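# Slide a drive sled from the shelf into the rack

## Task

Take a drive sled from the shelf and push it into the one vacant bay of the rack. Its front face must sit level with the fronts of the neighbouring drives, and it must face the same way up as they do. Then open the gripper and withdraw. The sled has to stay seated without the robot supporting it, or the goal is not met.

## Robot and tools

Robot and frame. There are two arms, left_arm and right_arm. All positions and orientations share a single scene frame. Its origin lies on the floor (z = 0) under the centre of the robot's foot. +x points where the robot faces, +z points up, and left_arm is the robot's own left arm, on the +y side. Image left and right do not correspond to arm names. The floor is the only surface whose height is known. Reported hand positions can be a little wrong, more so at long reach. Motions often stop a centimetre or more short, usually too low.

Gripper. The fingers extend along the gripper's own +z axis and close along its y axis. end_effector_position is the point between the finger pads, roughly 1 cm behind the tips. Opening is a number from -1 (closed) to +1 (fully open, 0.094 m).

The row (used by execute_actions and move). A row is one flat list of 16 numbers that covers both arms, even when only one arm should move. The order is left_arm x, y, z, qw, qx, qy, qz, opening, then right_arm's 8 values in the same order. x, y, z are an absolute target position in metres in the scene frame. qw..qz are an absolute target orientation quaternion, w first. Neither is an offset. A target more than 0.6 m from that arm's last reported position, along any axis of its gripper, makes the call refused, and then nothing is sent. On every control step the command is clipped to within 70 mm and 16 degrees of the measured pose. When position and orientation cannot both be met, position wins. To hold an orientation, repeat your own target quaternion each time rather than copying the drifted one from the result. To keep an arm still, resend its last reported full pose and the opening it should keep.

execute_actions. The argument actions is a list with zero or one item. An empty list returns the current state and moves nothing. An item with rows (1 to 15 rows) and steps (1 to 15, default 15) runs that many control steps of 1/30 s. Each row covers one step, and the last row is repeated if there are fewer rows than steps. An item with only steps (up to 300) is a wait, counted from the previous result, so your reply time uses up part of it. The optional pictures flag turns the camera images on or off. After an action ends, each arm continues only up to its last clipped pose, so check the result and command what remains.

move. target is one 16-number row as above. speed is optional, from 0.002 to 0.5 m/s (default 0.25), and turning is capped at twice that value in rad/s. Each gripper travels in a straight line toward its pose, and both paths finish together, taking 0.5 to 10 s. Any path longer than 10 s is cut short. Paths ignore obstacles and the other arm. Grippers lag, can wander, and near a straight elbow can overshoot the speed. The opening is applied at the start. Faster contact strikes harder, and aiming further past a contact presses harder. The result has a move: line giving how it ended (done, off_target, moving, held, fault), the limits that acted (paced = pose was clipped; held = some steps were blocked, after which motion may jump fast), and each gripper's distance from its pose.

wait. seconds, from 0 to 10. The scene runs and nothing new is commanded.

zoom_image. camera is one of cam_head_left (896x504), cam_head_right (896x504), cam_left_wrist (616x616), cam_right_wrist (616x616). region is [x0, y0, x1, y1] in pixels, with (0,0) at the top left, and no larger than 504 by 504. It returns a finer view of the latest image.

finished_scene. scene is the number of the current scene. It ends the scene permanently and reports whether the goal was met.

Reading results. The state line shows left_arm: … | right_arm: … with position and quaternion. grip_measured gives finger opening on the command scale. The last value in Joint positions is the opening in metres. Readings may be off by about 1 mm per gripper. HELD marks steps that were not sent. A pose unreachable line means the clearance check altered or blocked that arm. A Hand target line gives the pose the controller is currently driving toward. MOTOR HOT appears from 85 °C. At 100 °C an OVER-TEMPERATURE FAULT drops that arm. A FAULT line means an arm stopped. Joint limits (rad), base to gripper: waist -2.880..2.880, shoulder 0.000..3.142, elbow 0.000..3.019, wrist pitch -1.693..1.571, wrist yaw -1.571..1.571, wrist roll -2.094..2.094.

Gripping. To hold something, command an opening below grip_measured. About 0.03 below holds firmly, and less holds more gently. Pads push with roughly 50-62 N, with a spike at first contact. Very thin parts (under ~2 mm) are held less firmly. Holding loads heats the motors, even while you are thinking.

Cautions. The simulation keeps running while you compose replies. Outside forces may occasionally jerk the held sled or nudge loose items. Do not let the arms collide or press on each other. Do not knock anything out of the work area. Avoid dropping, slamming or forcing the sled. Insert it gently and in line with the bay. Release it and back away only once it is flush and resting on its own.

Each tool is called after "Emit:" by a JSON object that holds its "name" and its "arguments", one argument or row to a line.

## Session

Emit:
{"name": "execute_actions", "arguments": {
  "actions": []
}}

Scene clock: 0.00 s of 5400.00 s.
left_arm: end_effector_position=(+0.5727, -0.2085, +1.2262) grip_measured=-0.980 end_effector_quat_wxyz=(+0.061, +0.057, +0.989, +0.119) | right_arm: end_effector_position=(+0.3928, -0.2620, +1.3509) grip_measured=+1.000 end_effector_quat_wxyz=(-0.140, +0.410, -0.894, -0.117)
Joint positions: left_arm=[ 0.424  2.331  2.276 -1.038 -1.094 -0.505  0.001] | right_arm=[ 1.957  0.748  0.613 -0.409 -0.038 -0.969  0.094]
Joint velocities: left_arm=[ 0.015 -0.015  0.002 -0.017 -0.007 -0.037 -0.   ] | right_arm=[ 0.015 -0.005 -0.002  0.017  0.037 -0.022  0.   ]
Motor temperatures (°C, as the motors report them): left_arm=[22 24 25 24 23 23] | right_arm=[24 25 24 25 24 24]
Hand target (left_arm): +0.577, -0.206, +1.224; +0.062, +0.052, +0.989, +0.120
Hand target (right_arm): +0.402, -0.264, +1.355; +0.149, -0.409, +0.893, +0.113

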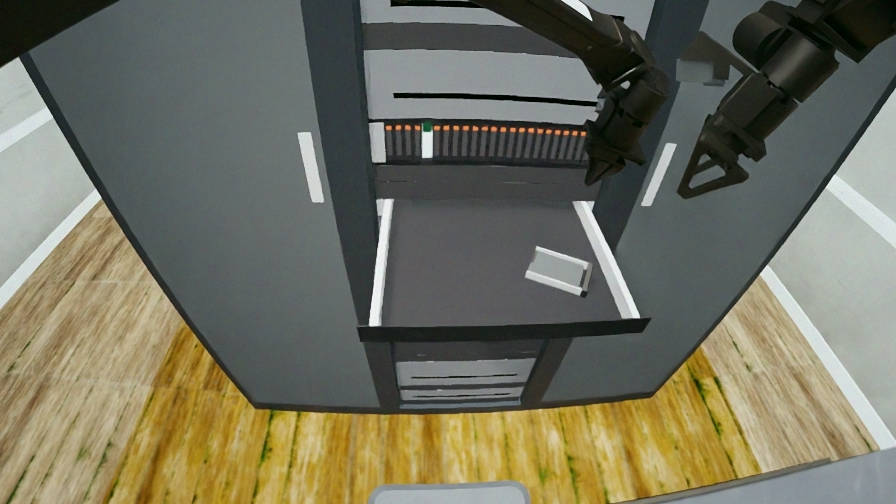

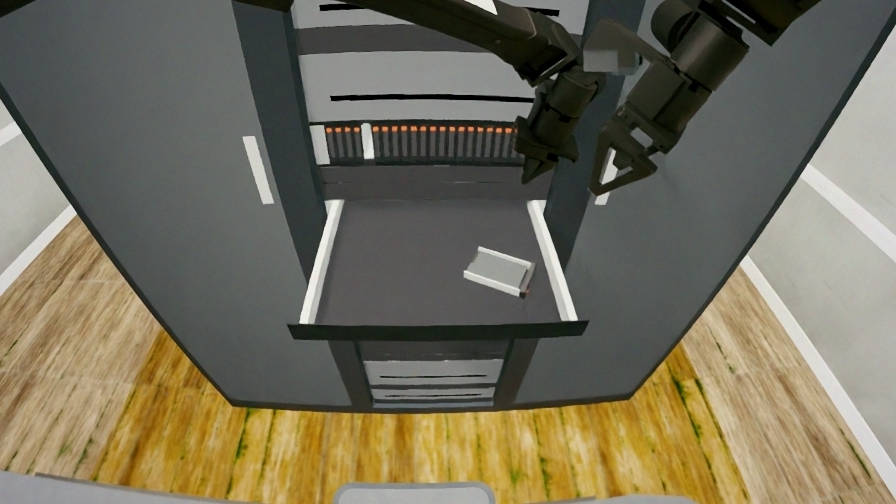

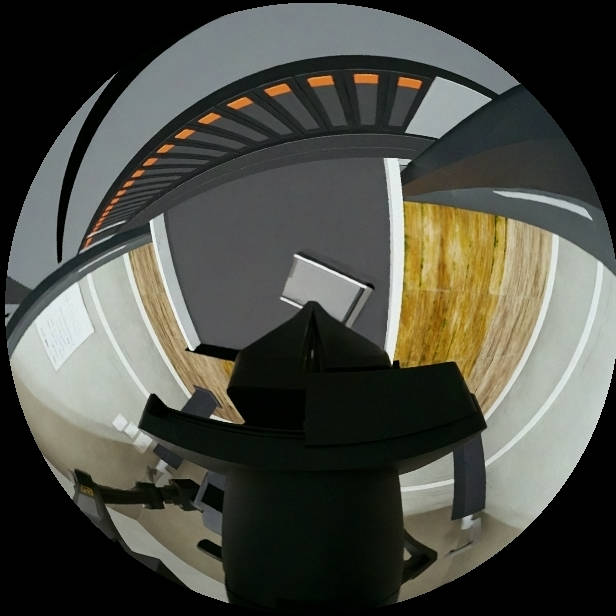

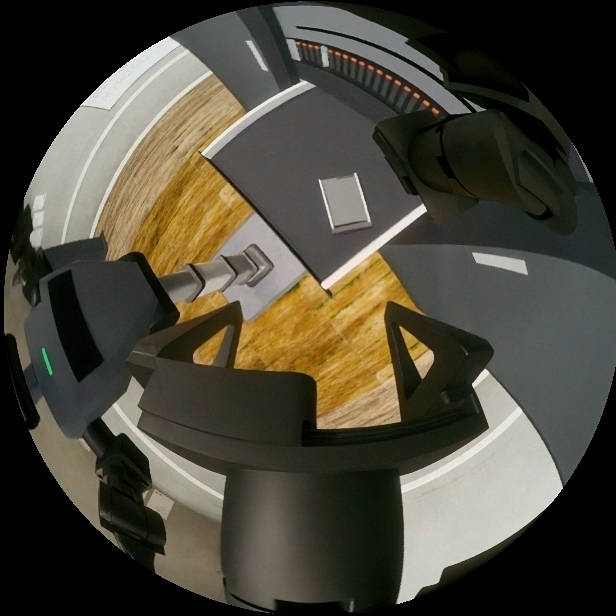

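Emit:
{"name": "zoom_image", "arguments": {
  "camera": "cam_head_left",
  "region": [350, 100, 670, 350]
}}

Emit:
{"name": "zoom_image", "arguments": {
  "camera": "cam_head_right",
  "region": [280, 100, 600, 350]
}}

Emit:
{"name": "zoom_image", "arguments": {
  "camera": "cam_left_wrist",
  "region": [220, 200, 440, 360]
}}

Region (350, 100, 670, 350) of cam_head_left's 896x504 image, scaled by 1.575, with more detail than that image has; it fills the top 394 rows of this view, and the rest is white.

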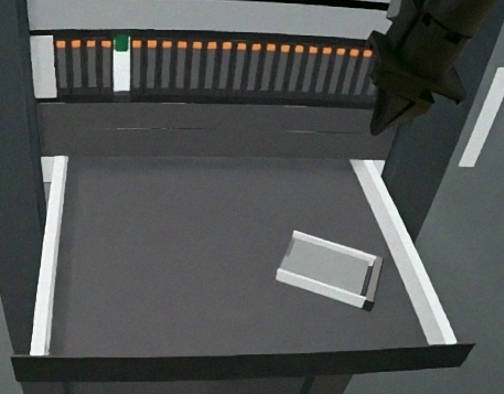

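Region (280, 100, 600, 350) of cam_head_right's 896x504 image, scaled by 1.575, with more detail than that image has; it fills the top 394 rows of this view, and the rest is white.

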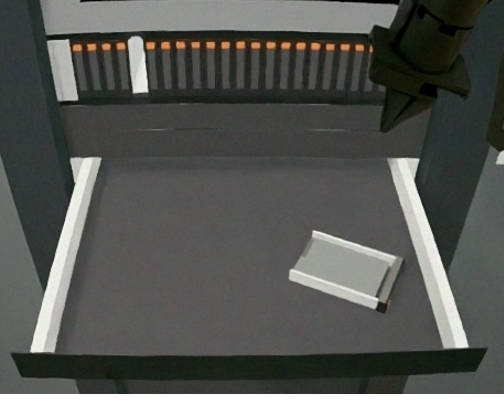

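Region (220, 200, 440, 360) of cam_left_wrist's 616x616 image, scaled by 2.291, with more detail than that image has; it fills the top 367 rows of this view, and the rest is white.

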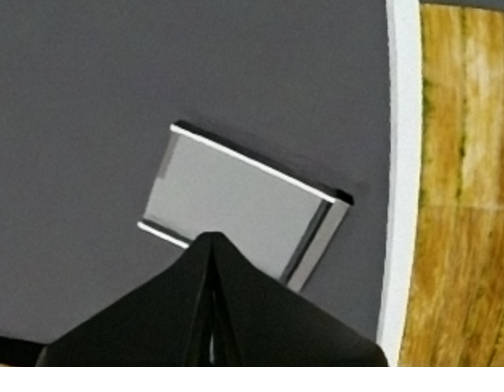

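Emit:
{"name": "move", "arguments": {
  "target": [0.45,0.2,1.3,0,0,1,0,-1,0.3928,-0.2620,1.3509,-0.140,0.410,-0.894,-0.117,1],
  "speed": 0.3
}}

Scene clock: 25.07 s of 5400.00 s.
left_arm: end_effector_position=(+0.4453, +0.1999, +1.3085) grip_measured=-0.980 end_effector_quat_wxyz=(+0.005, -0.009, +1.000, +0.001) | right_arm: end_effector_position=(+0.3928, -0.2620, +1.3509) grip_measured=+1.000 end_effector_quat_wxyz=(-0.140, +0.410, -0.894, -0.117)
Joint positions: left_arm=[ 0.863  1.124  0.88  -0.511 -0.556 -0.154  0.001] | right_arm=[ 1.957  0.748  0.613 -0.409 -0.038 -0.969  0.094]
Joint velocities: left_arm=[-0.005 -0.005 -0.012  0.002 -0.066 -0.051 -0.   ] | right_arm=[-0.015 -0.005 -0.022  0.002  0.037 -0.022  0.   ]
Motor temperatures (°C, as the motors report them): left_arm=[23 25 26 24 23 23] | right_arm=[24 25 25 25 24 24]
Hand target (left_arm): +0.442, +0.197, +1.305; +0.002, +0.000, +1.000, -0.001
Hand target (right_arm): +0.393, -0.262, +1.351; +0.140, -0.410, +0.894, +0.117
Off the commanded pose (left_arm): 0.010 m, 1 deg.
Off the commanded pose (right_arm): 0.000 m, 0 deg.
After step 90, 20.07 s passed at rest.
move: done

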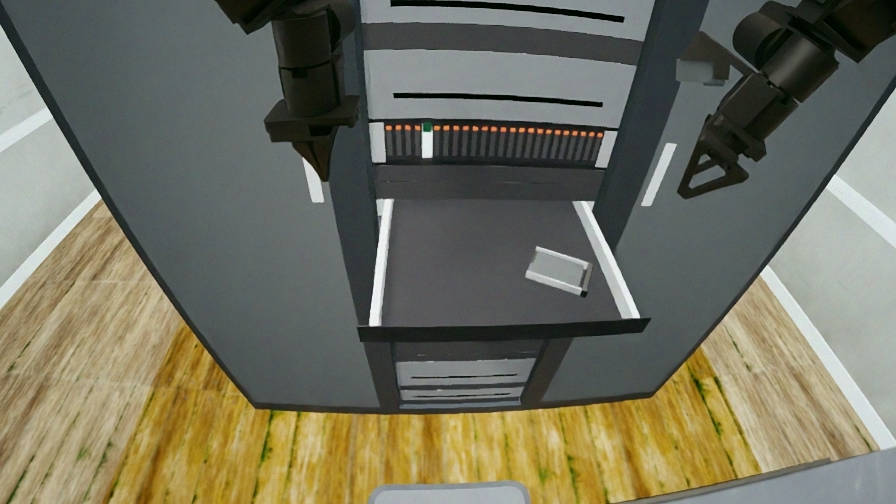

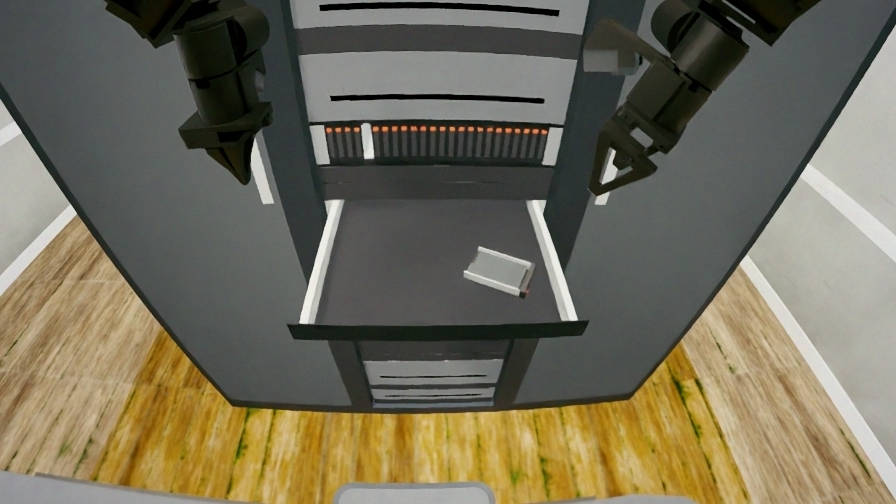

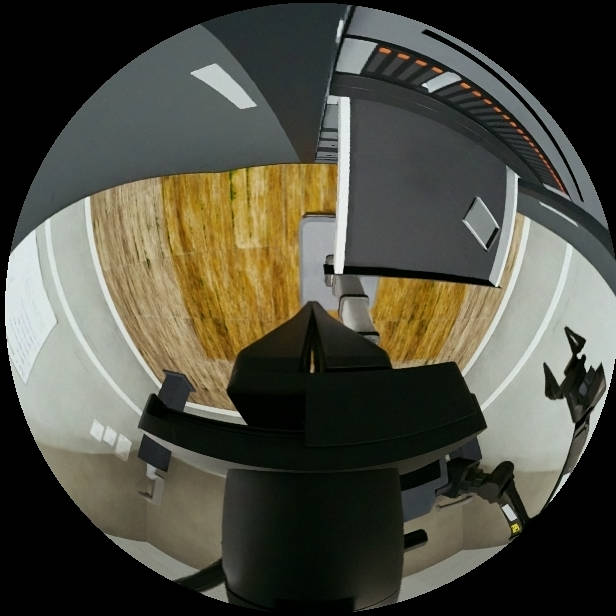

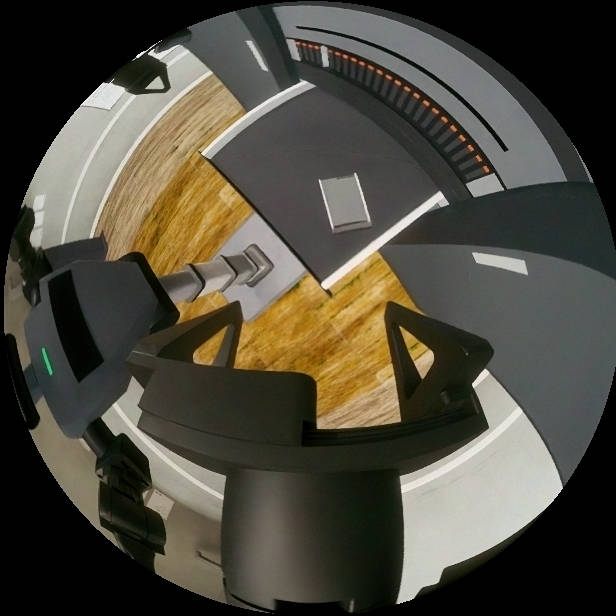

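Emit:
{"name": "move", "arguments": {
  "target": [0.40,0.3,1.3,0,0,1,0,-1,0.47,-0.2,1.22,-0.217,0.526,-0.810,-0.141,1],
  "speed": 0.25
}}

Scene clock: 41.53 s of 5400.00 s.
left_arm: end_effector_position=(+0.3966, +0.2979, +1.2999) grip_measured=-0.980 end_effector_quat_wxyz=(-0.006, -0.004, +1.000, +0.001) | right_arm: end_effector_position=(+0.4617, -0.2005, +1.2187) grip_measured=+1.000 end_effector_quat_wxyz=(-0.205, +0.521, -0.816, -0.145)
Joint positions: left_arm=[ 1.153  0.951  0.722 -0.458 -0.336  0.058  0.001] | right_arm=[ 1.957  1.29   0.819 -0.053 -0.179 -1.239  0.094]
Joint velocities: left_arm=[-0.024 -0.015 -0.002 -0.012 -0.007  0.022 -0.001] | right_arm=[-0.005 -0.005  0.017  0.022  0.022 -0.095  0.   ]
Motor temperatures (°C, as the motors report them): left_arm=[23 25 26 24 23 23] | right_arm=[24 25 25 25 24 24]
Hand target (left_arm): +0.399, +0.299, +1.301; +0.001, +0.000, +1.000, +0.000
Hand target (right_arm): +0.471, -0.199, +1.224; +0.217, -0.526, +0.810, +0.141
Off the commanded pose (left_arm): 0.004 m, 1 deg.
Off the commanded pose (right_arm): 0.008 m, 2 deg.
After step 90, 12.27 s passed at rest.
move: done

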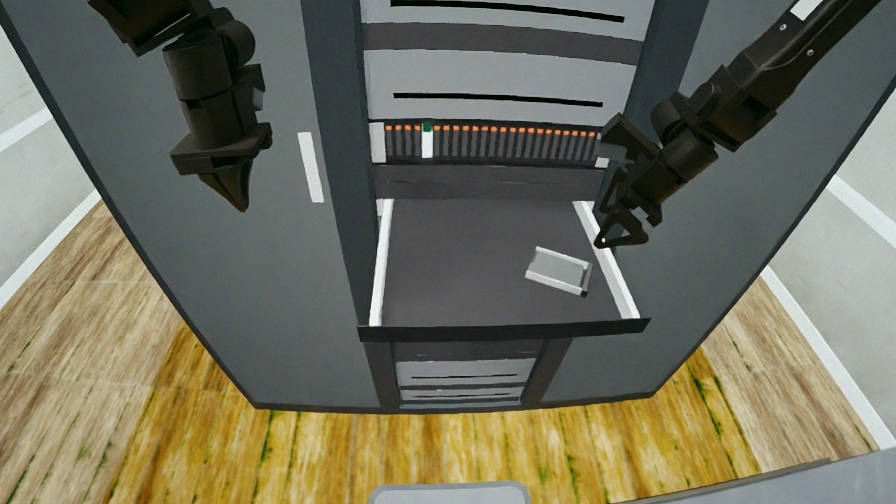

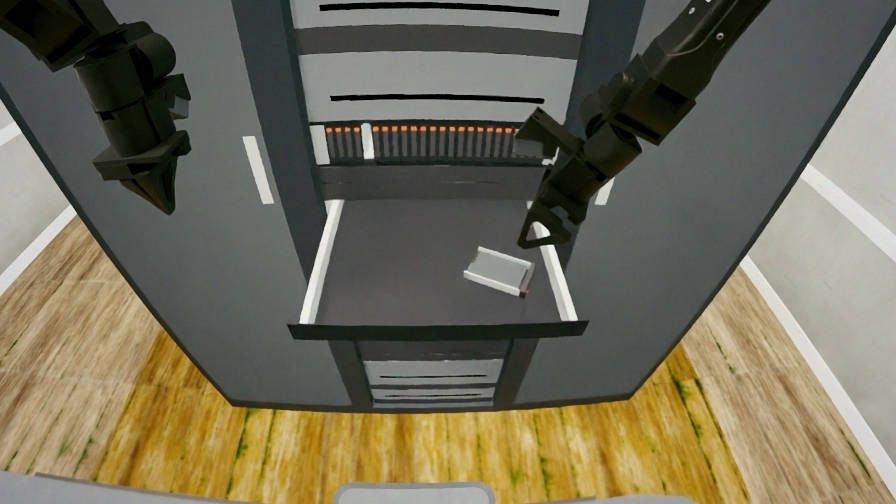

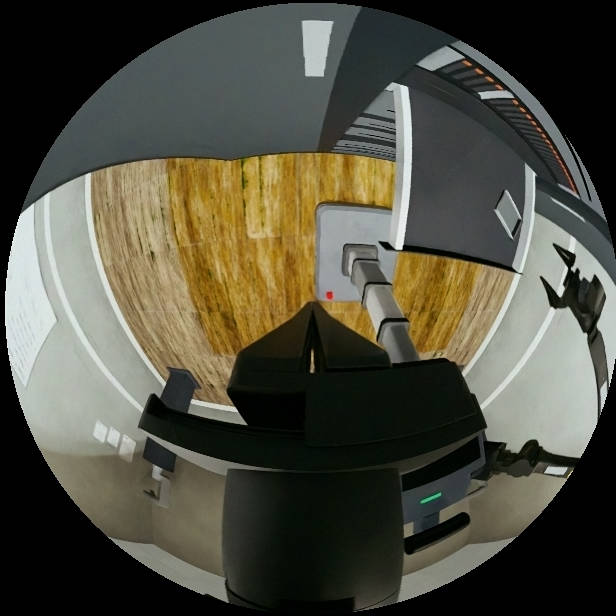

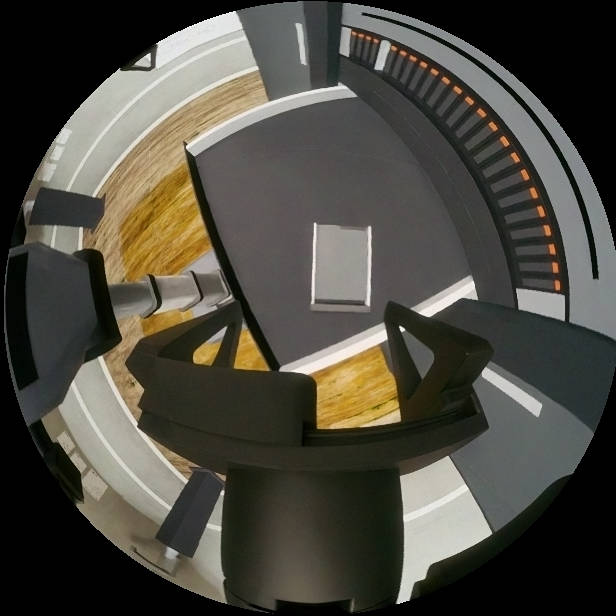

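Emit:
{"name": "move", "arguments": {
  "target": [0.40,0.3,1.3,0,0,1,0,-1,0.51,-0.192,1.13,-0.217,0.526,-0.810,-0.141,1],
  "speed": 0.15
}}

Scene clock: 46.43 s of 5400.00 s.
left_arm: end_effector_position=(+0.3967, +0.2970, +1.2999) grip_measured=-0.980 end_effector_quat_wxyz=(-0.006, -0.002, +1.000, -0.002) | right_arm: end_effector_position=(+0.5061, -0.1842, +1.1336) grip_measured=+1.000 end_effector_quat_wxyz=(-0.213, +0.525, -0.811, -0.148)
Joint positions: left_arm=[ 1.153  0.951  0.722 -0.458 -0.331  0.064  0.001] | right_arm=[ 1.938  1.564  1.037  0.007 -0.211 -1.259  0.094]
Joint velocities: left_arm=[-0.015 -0.005  0.002 -0.002  0.051  0.007 -0.   ] | right_arm=[-0.015 -0.005 -0.017  0.002  0.007  0.022  0.   ]
Motor temperatures (°C, as the motors report them): left_arm=[23 25 26 24 23 23] | right_arm=[24 25 24 25 24 24]
Hand target (left_arm): +0.400, +0.300, +1.300; -0.000, +0.000, +1.000, +0.000
Hand target (right_arm): +0.511, -0.191, +1.131; +0.217, -0.526, +0.810, +0.141
Off the commanded pose (left_arm): 0.004 m, 1 deg.
Off the commanded pose (right_arm): 0.009 m, 1 deg.
After step 90, 0.83 s passed at rest.
move: done

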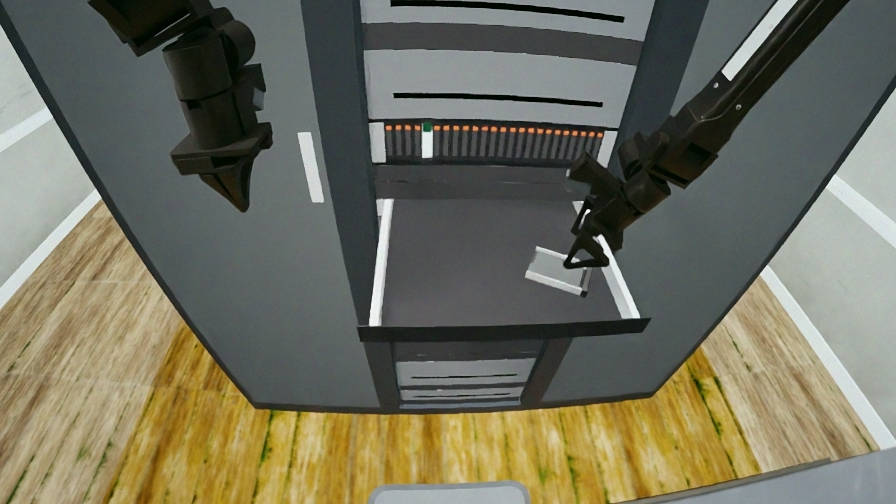

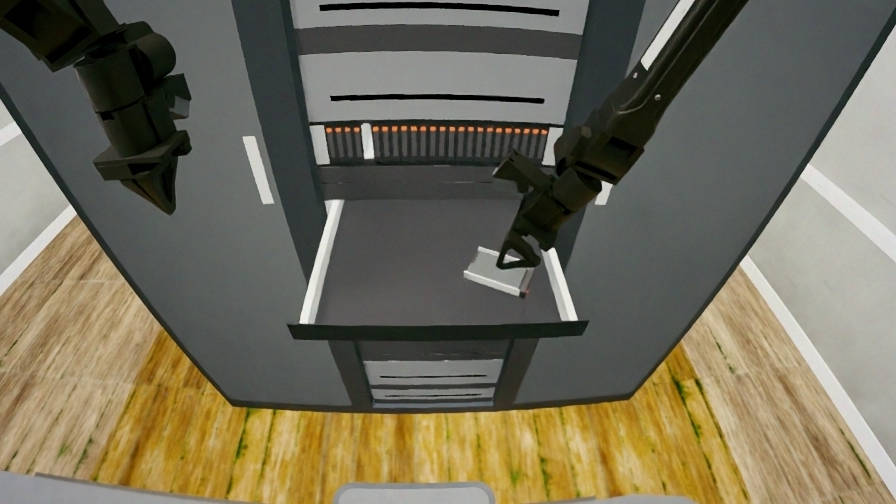

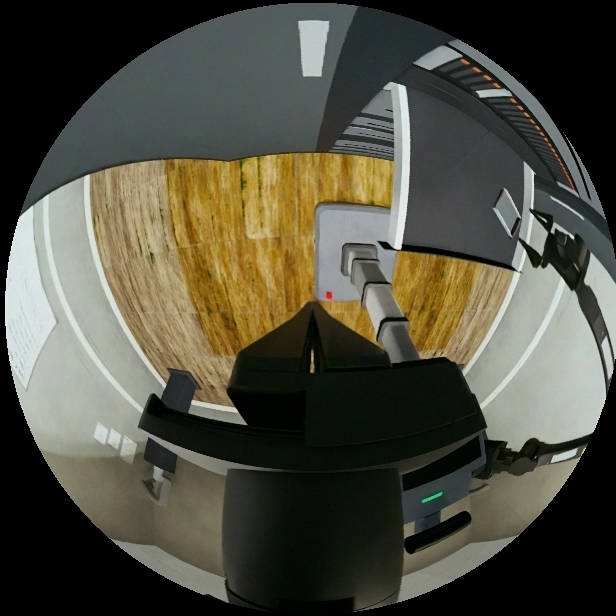

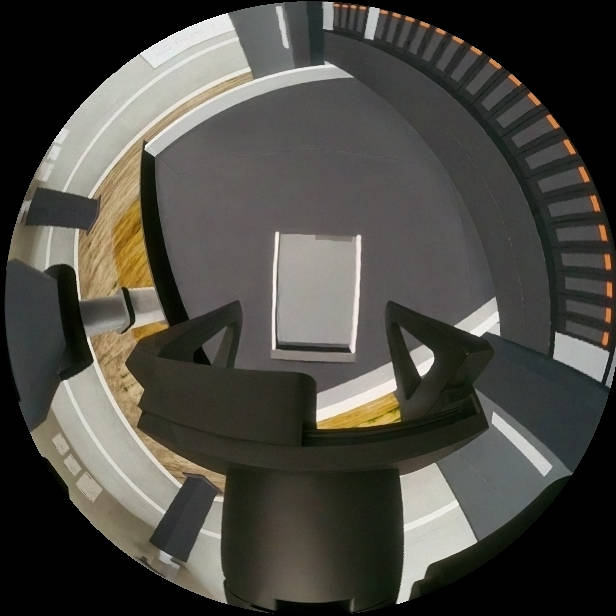

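Emit:
{"name": "move", "arguments": {
  "target": [0.40,0.3,1.3,0,0,1,0,-1,0.494,-0.218,1.09,-0.219,0.516,-0.817,-0.138,1],
  "speed": 0.1
}}

Scene clock: 51.87 s of 5400.00 s.
left_arm: end_effector_position=(+0.3967, +0.2970, +1.2999) grip_measured=-0.980 end_effector_quat_wxyz=(-0.006, -0.002, +1.000, -0.002) | right_arm: end_effector_position=(+0.4904, -0.2143, +1.0914) grip_measured=+1.000 end_effector_quat_wxyz=(-0.214, +0.513, -0.819, -0.143)
Joint positions: left_arm=[ 1.153  0.951  0.722 -0.458 -0.331  0.064  0.001] | right_arm=[ 1.856  1.65   1.048  0.086 -0.273 -1.272  0.094]
Joint velocities: left_arm=[-0.005  0.005  0.007  0.017 -0.007 -0.007 -0.002] | right_arm=[-0.005 -0.015 -0.007 -0.007  0.037  0.022  0.   ]
Motor temperatures (°C, as the motors report them): left_arm=[23 25 26 24 23 23] | right_arm=[24 25 24 25 24 24]
Hand target (left_arm): +0.400, +0.300, +1.300; -0.000, -0.000, +1.000, +0.000
Hand target (right_arm): +0.495, -0.217, +1.090; +0.219, -0.516, +0.817, +0.138
Off the commanded pose (left_arm): 0.004 m, 1 deg.
Off the commanded pose (right_arm): 0.005 m, 1 deg.
After step 90, 1.30 s passed at rest.
move: done

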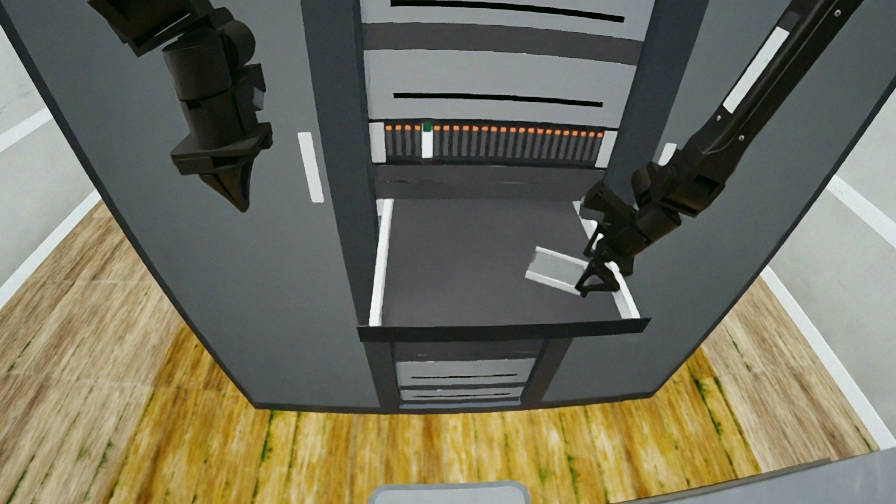

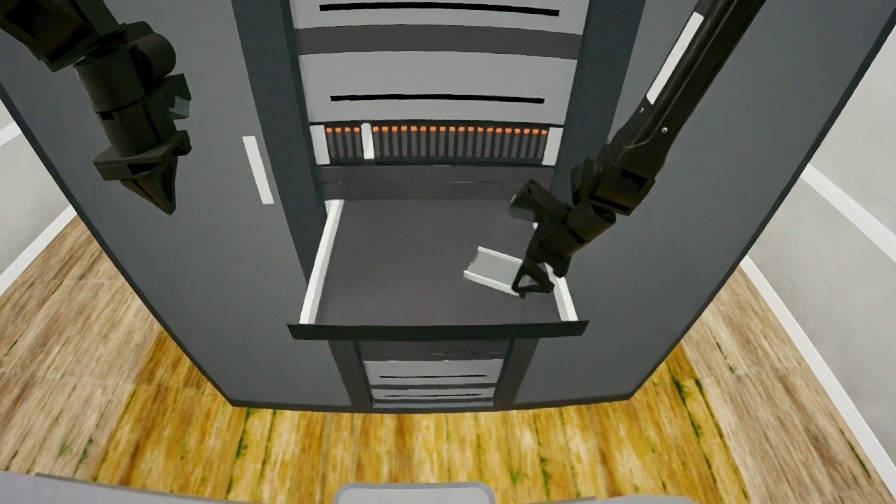

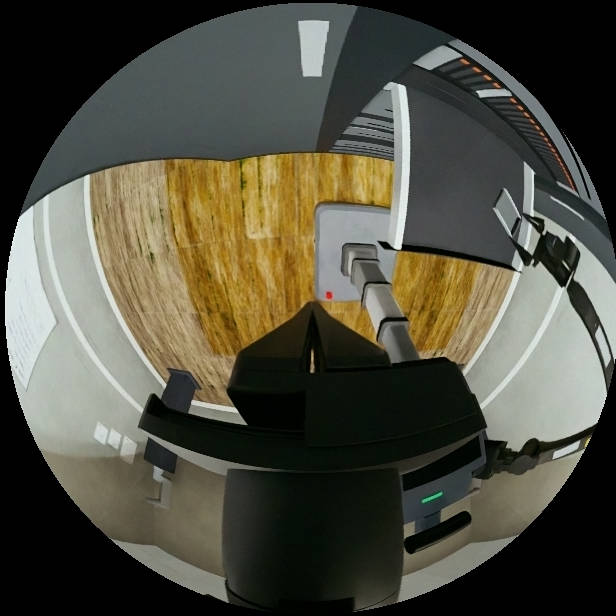

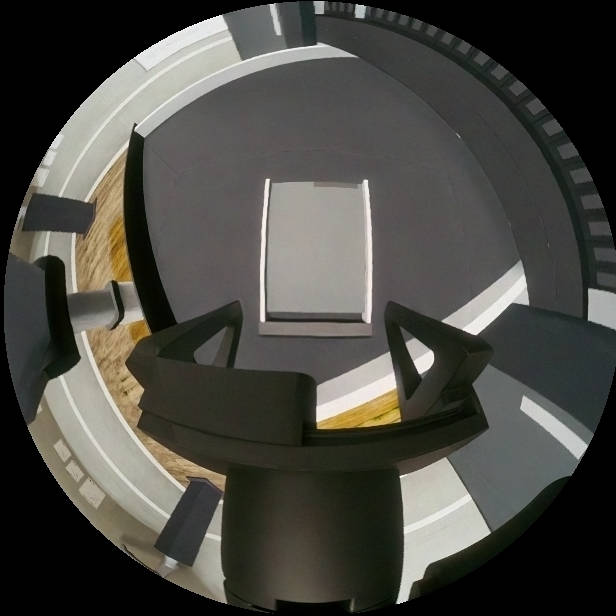

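Emit:
{"name": "move", "arguments": {
  "target": [0.40,0.3,1.3,0,0,1,0,-1,0.497,-0.214,1.066,-0.219,0.516,-0.817,-0.138,1],
  "speed": 0.03
}}

Scene clock: 56.40 s of 5400.00 s.
left_arm: end_effector_position=(+0.3967, +0.2970, +1.2999) grip_measured=-0.980 end_effector_quat_wxyz=(-0.006, -0.002, +1.000, -0.002) | right_arm: end_effector_position=(+0.4960, -0.2097, +1.0735) grip_measured=+1.000 end_effector_quat_wxyz=(-0.219, +0.516, -0.816, -0.143)
Joint positions: left_arm=[ 1.153  0.951  0.722 -0.458 -0.331  0.064  0.001] | right_arm=[ 1.856  1.703  1.091  0.103 -0.281 -1.28   0.094]
Joint velocities: left_arm=[-0.015 -0.024 -0.017 -0.012  0.022  0.037 -0.   ] | right_arm=[ 0.005  0.005  0.002  0.007 -0.051  0.037  0.   ]
Motor temperatures (°C, as the motors report them): left_arm=[23 25 26 24 23 23] | right_arm=[24 26 24 25 24 24]
Hand target (left_arm): +0.400, +0.300, +1.300; -0.000, +0.000, +1.000, +0.000
Hand target (right_arm): +0.497, -0.214, +1.066; +0.219, -0.516, +0.817, +0.138
Off the commanded pose (left_arm): 0.004 m, 1 deg.
Off the commanded pose (right_arm): 0.009 m, 1 deg.
After step 90, 0.43 s passed at rest.
move: done

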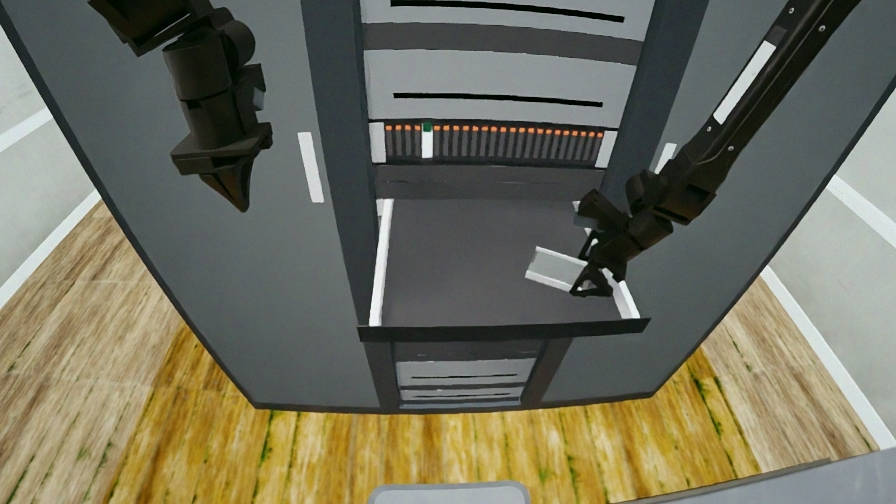

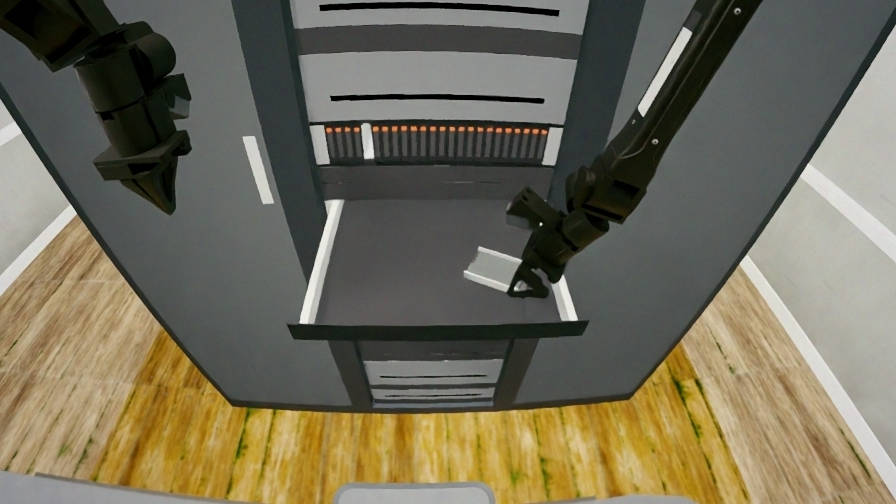

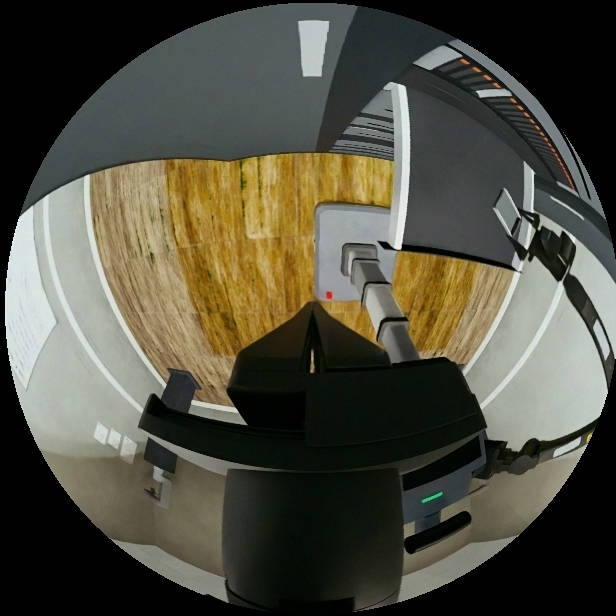

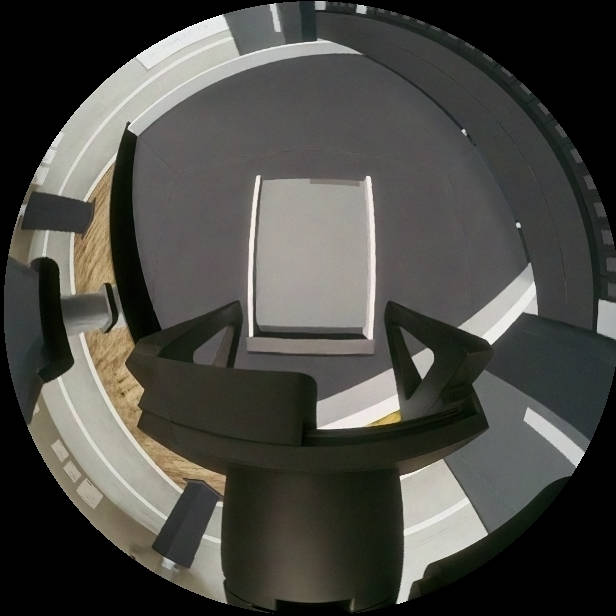

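Emit:
{"name": "move", "arguments": {
  "target": [0.40,0.3,1.3,0,0,1,0,-1,0.495,-0.214,1.057,-0.219,0.516,-0.817,-0.138,1],
  "speed": 0.02
}}

Scene clock: 59.73 s of 5400.00 s.
left_arm: end_effector_position=(+0.3967, +0.2970, +1.2999) grip_measured=-0.980 end_effector_quat_wxyz=(-0.006, -0.002, +1.000, -0.002) | right_arm: end_effector_position=(+0.4987, -0.2077, +1.0711) grip_measured=+1.000 end_effector_quat_wxyz=(-0.226, +0.520, -0.811, -0.142)
Joint positions: left_arm=[ 1.153  0.951  0.722 -0.458 -0.331  0.064  0.001] | right_arm=[ 1.856  1.713  1.098  0.116 -0.29  -1.292  0.094]
Joint velocities: left_arm=[ 0.005 -0.034  0.002 -0.017 -0.037 -0.037 -0.   ] | right_arm=[-0.005 -0.005  0.007 -0.002 -0.022  0.022  0.   ]
Motor temperatures (°C, as the motors report them): left_arm=[22 25 26 24 23 23] | right_arm=[24 26 24 25 24 24]
Hand target (left_arm): +0.400, +0.300, +1.300; -0.000, +0.000, +1.000, +0.000
Hand target (right_arm): +0.495, -0.214, +1.058; +0.219, -0.516, +0.817, +0.138
Off the commanded pose (left_arm): 0.004 m, 1 deg.
Off the commanded pose (right_arm): 0.016 m, 1 deg.
move: off_target (right_arm)

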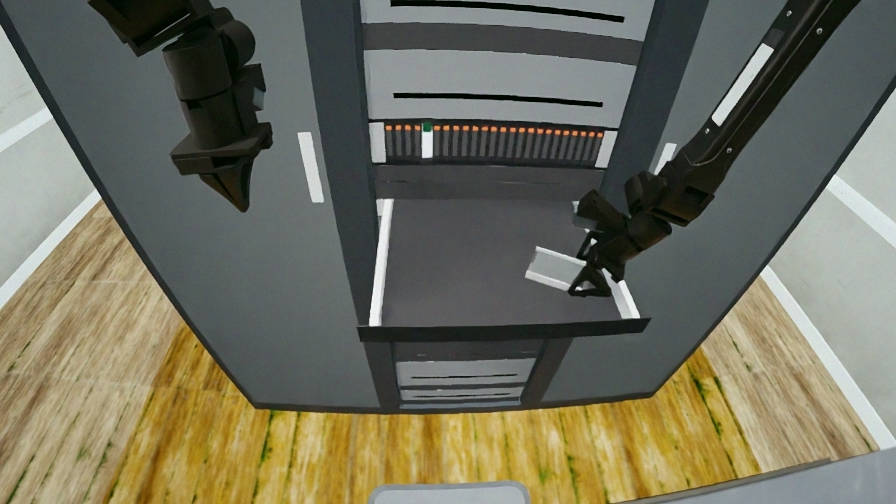

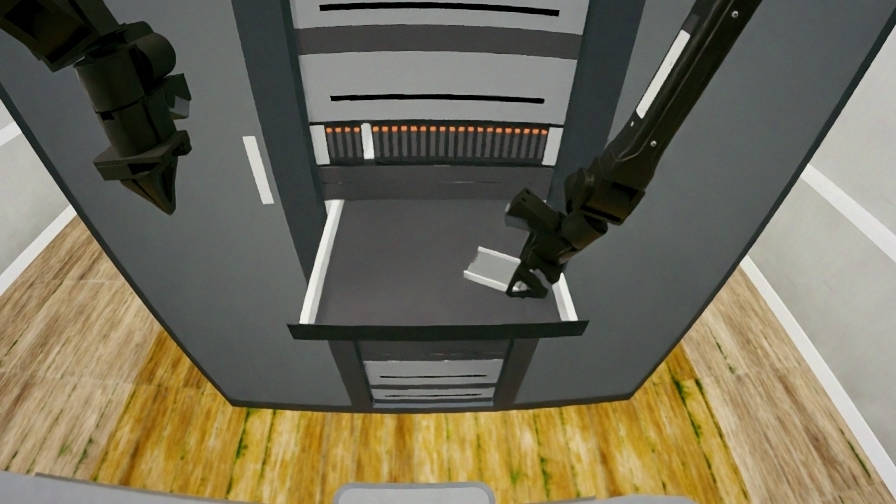

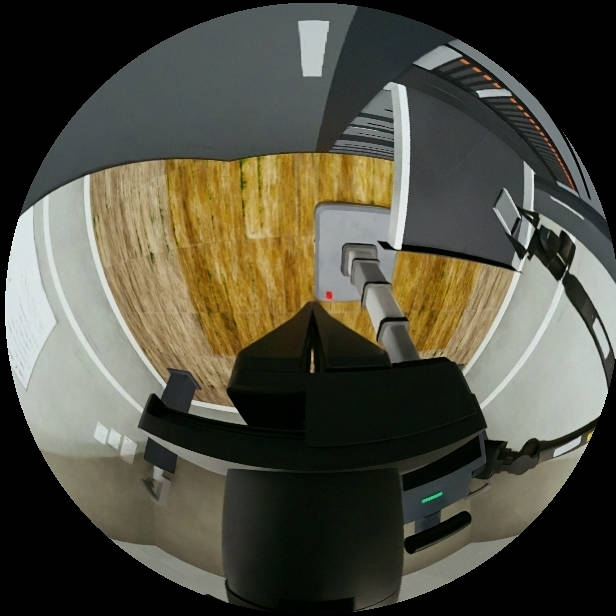

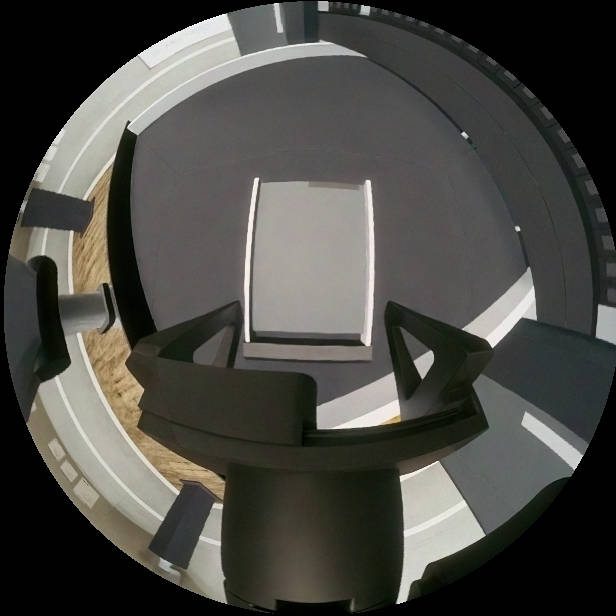

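Emit:
{"name": "zoom_image", "arguments": {
  "camera": "cam_head_left",
  "region": [500, 190, 680, 340]
}}

Emit:
{"name": "zoom_image", "arguments": {
  "camera": "cam_left_wrist",
  "region": [470, 170, 600, 290]
}}

Region (500, 190, 680, 340) of cam_head_left's 896x504 image, scaled by 2.800, with more detail than that image has.

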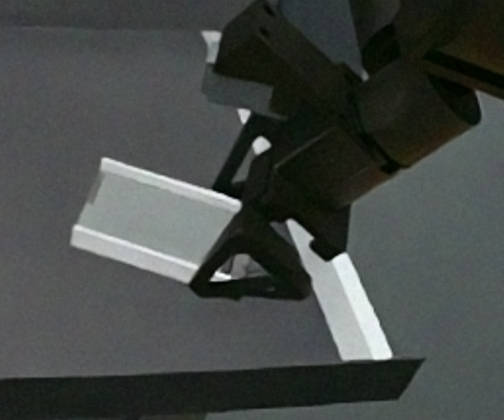

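Region (470, 170, 600, 290) of cam_left_wrist's 616x616 image, scaled by 3.877, with more detail than that image has; it fills the top 465 rows of this view, and the rest is white.

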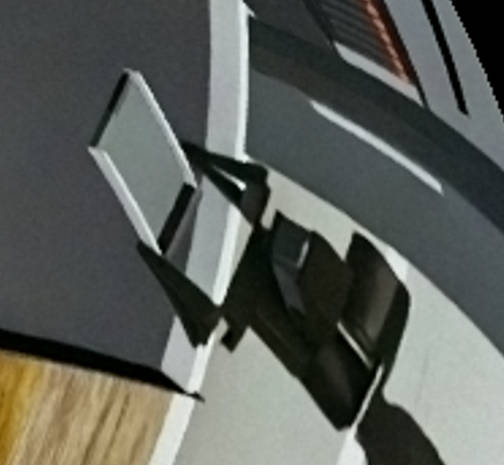

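Emit:
{"name": "move", "arguments": {
  "target": [0.40,0.3,1.3,0,0,1,0,-1,0.496,-0.208,1.071,-0.219,0.516,-0.817,-0.138,0.55],
  "speed": 0.02
}}

Scene clock: 68.90 s of 5400.00 s.
left_arm: end_effector_position=(+0.3967, +0.2970, +1.2999) grip_measured=-0.980 end_effector_quat_wxyz=(-0.006, -0.002, +1.000, -0.002) | right_arm: end_effector_position=(+0.4982, -0.2074, +1.0709) grip_measured=+0.572 end_effector_quat_wxyz=(-0.225, +0.520, -0.812, -0.141)
Joint positions: left_arm=[ 1.153  0.951  0.722 -0.458 -0.331  0.064  0.001] | right_arm=[ 1.858  1.713  1.097  0.116 -0.285 -1.289  0.074]
Joint velocities: left_arm=[-0.005  0.005  0.012  0.002 -0.051 -0.037  0.001] | right_arm=[-0.005 -0.015  0.002 -0.007  0.022 -0.037 -0.   ]
Motor temperatures (°C, as the motors report them): left_arm=[22 25 26 24 23 23] | right_arm=[24 26 24 25 24 24]
Hand target (left_arm): +0.400, +0.300, +1.300; -0.000, +0.000, +1.000, +0.000
Hand target (right_arm): +0.496, -0.208, +1.071; +0.219, -0.516, +0.817, +0.138
Off the commanded pose (left_arm): 0.004 m, 1 deg.
Off the commanded pose (right_arm): 0.002 m, 1 deg.
After step 90, 5.40 s passed at rest.
move: done

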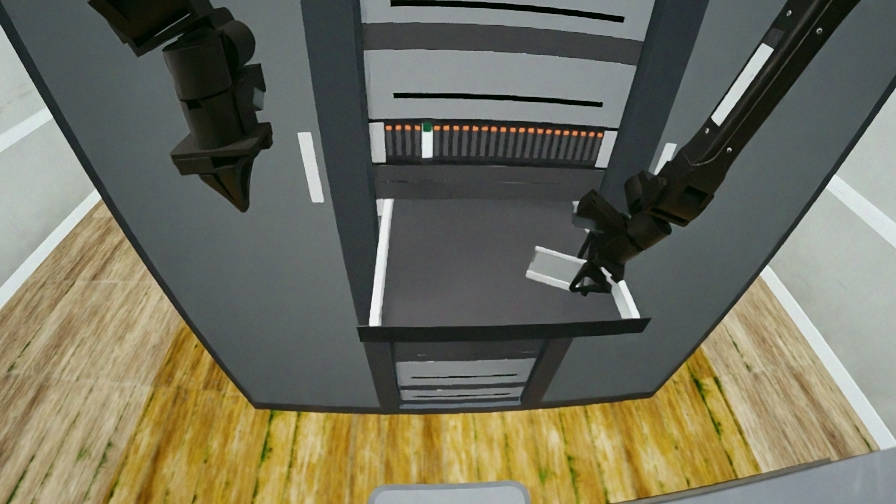

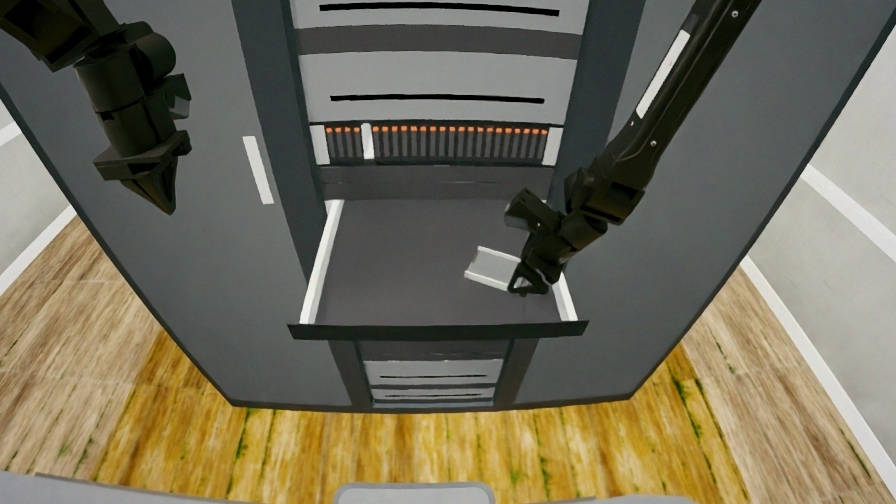

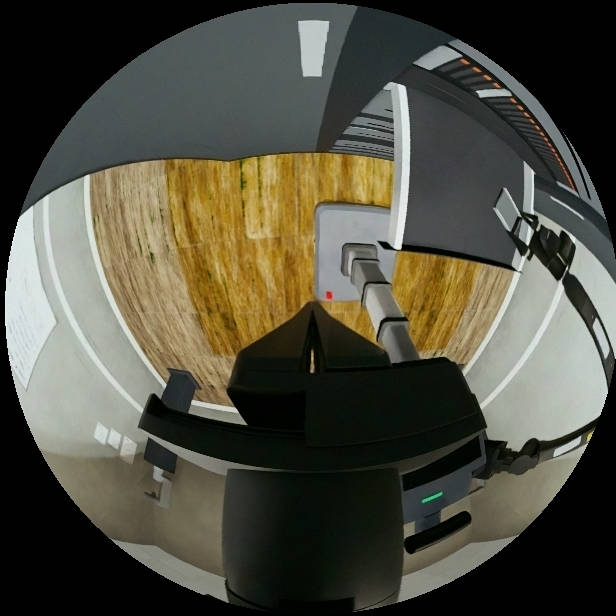

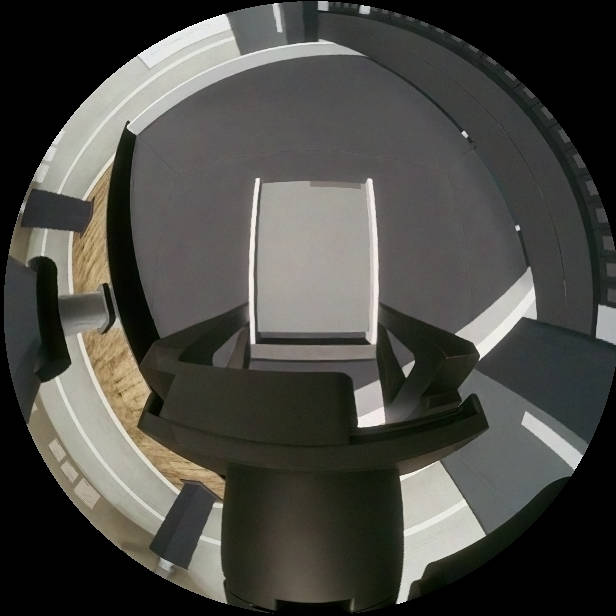

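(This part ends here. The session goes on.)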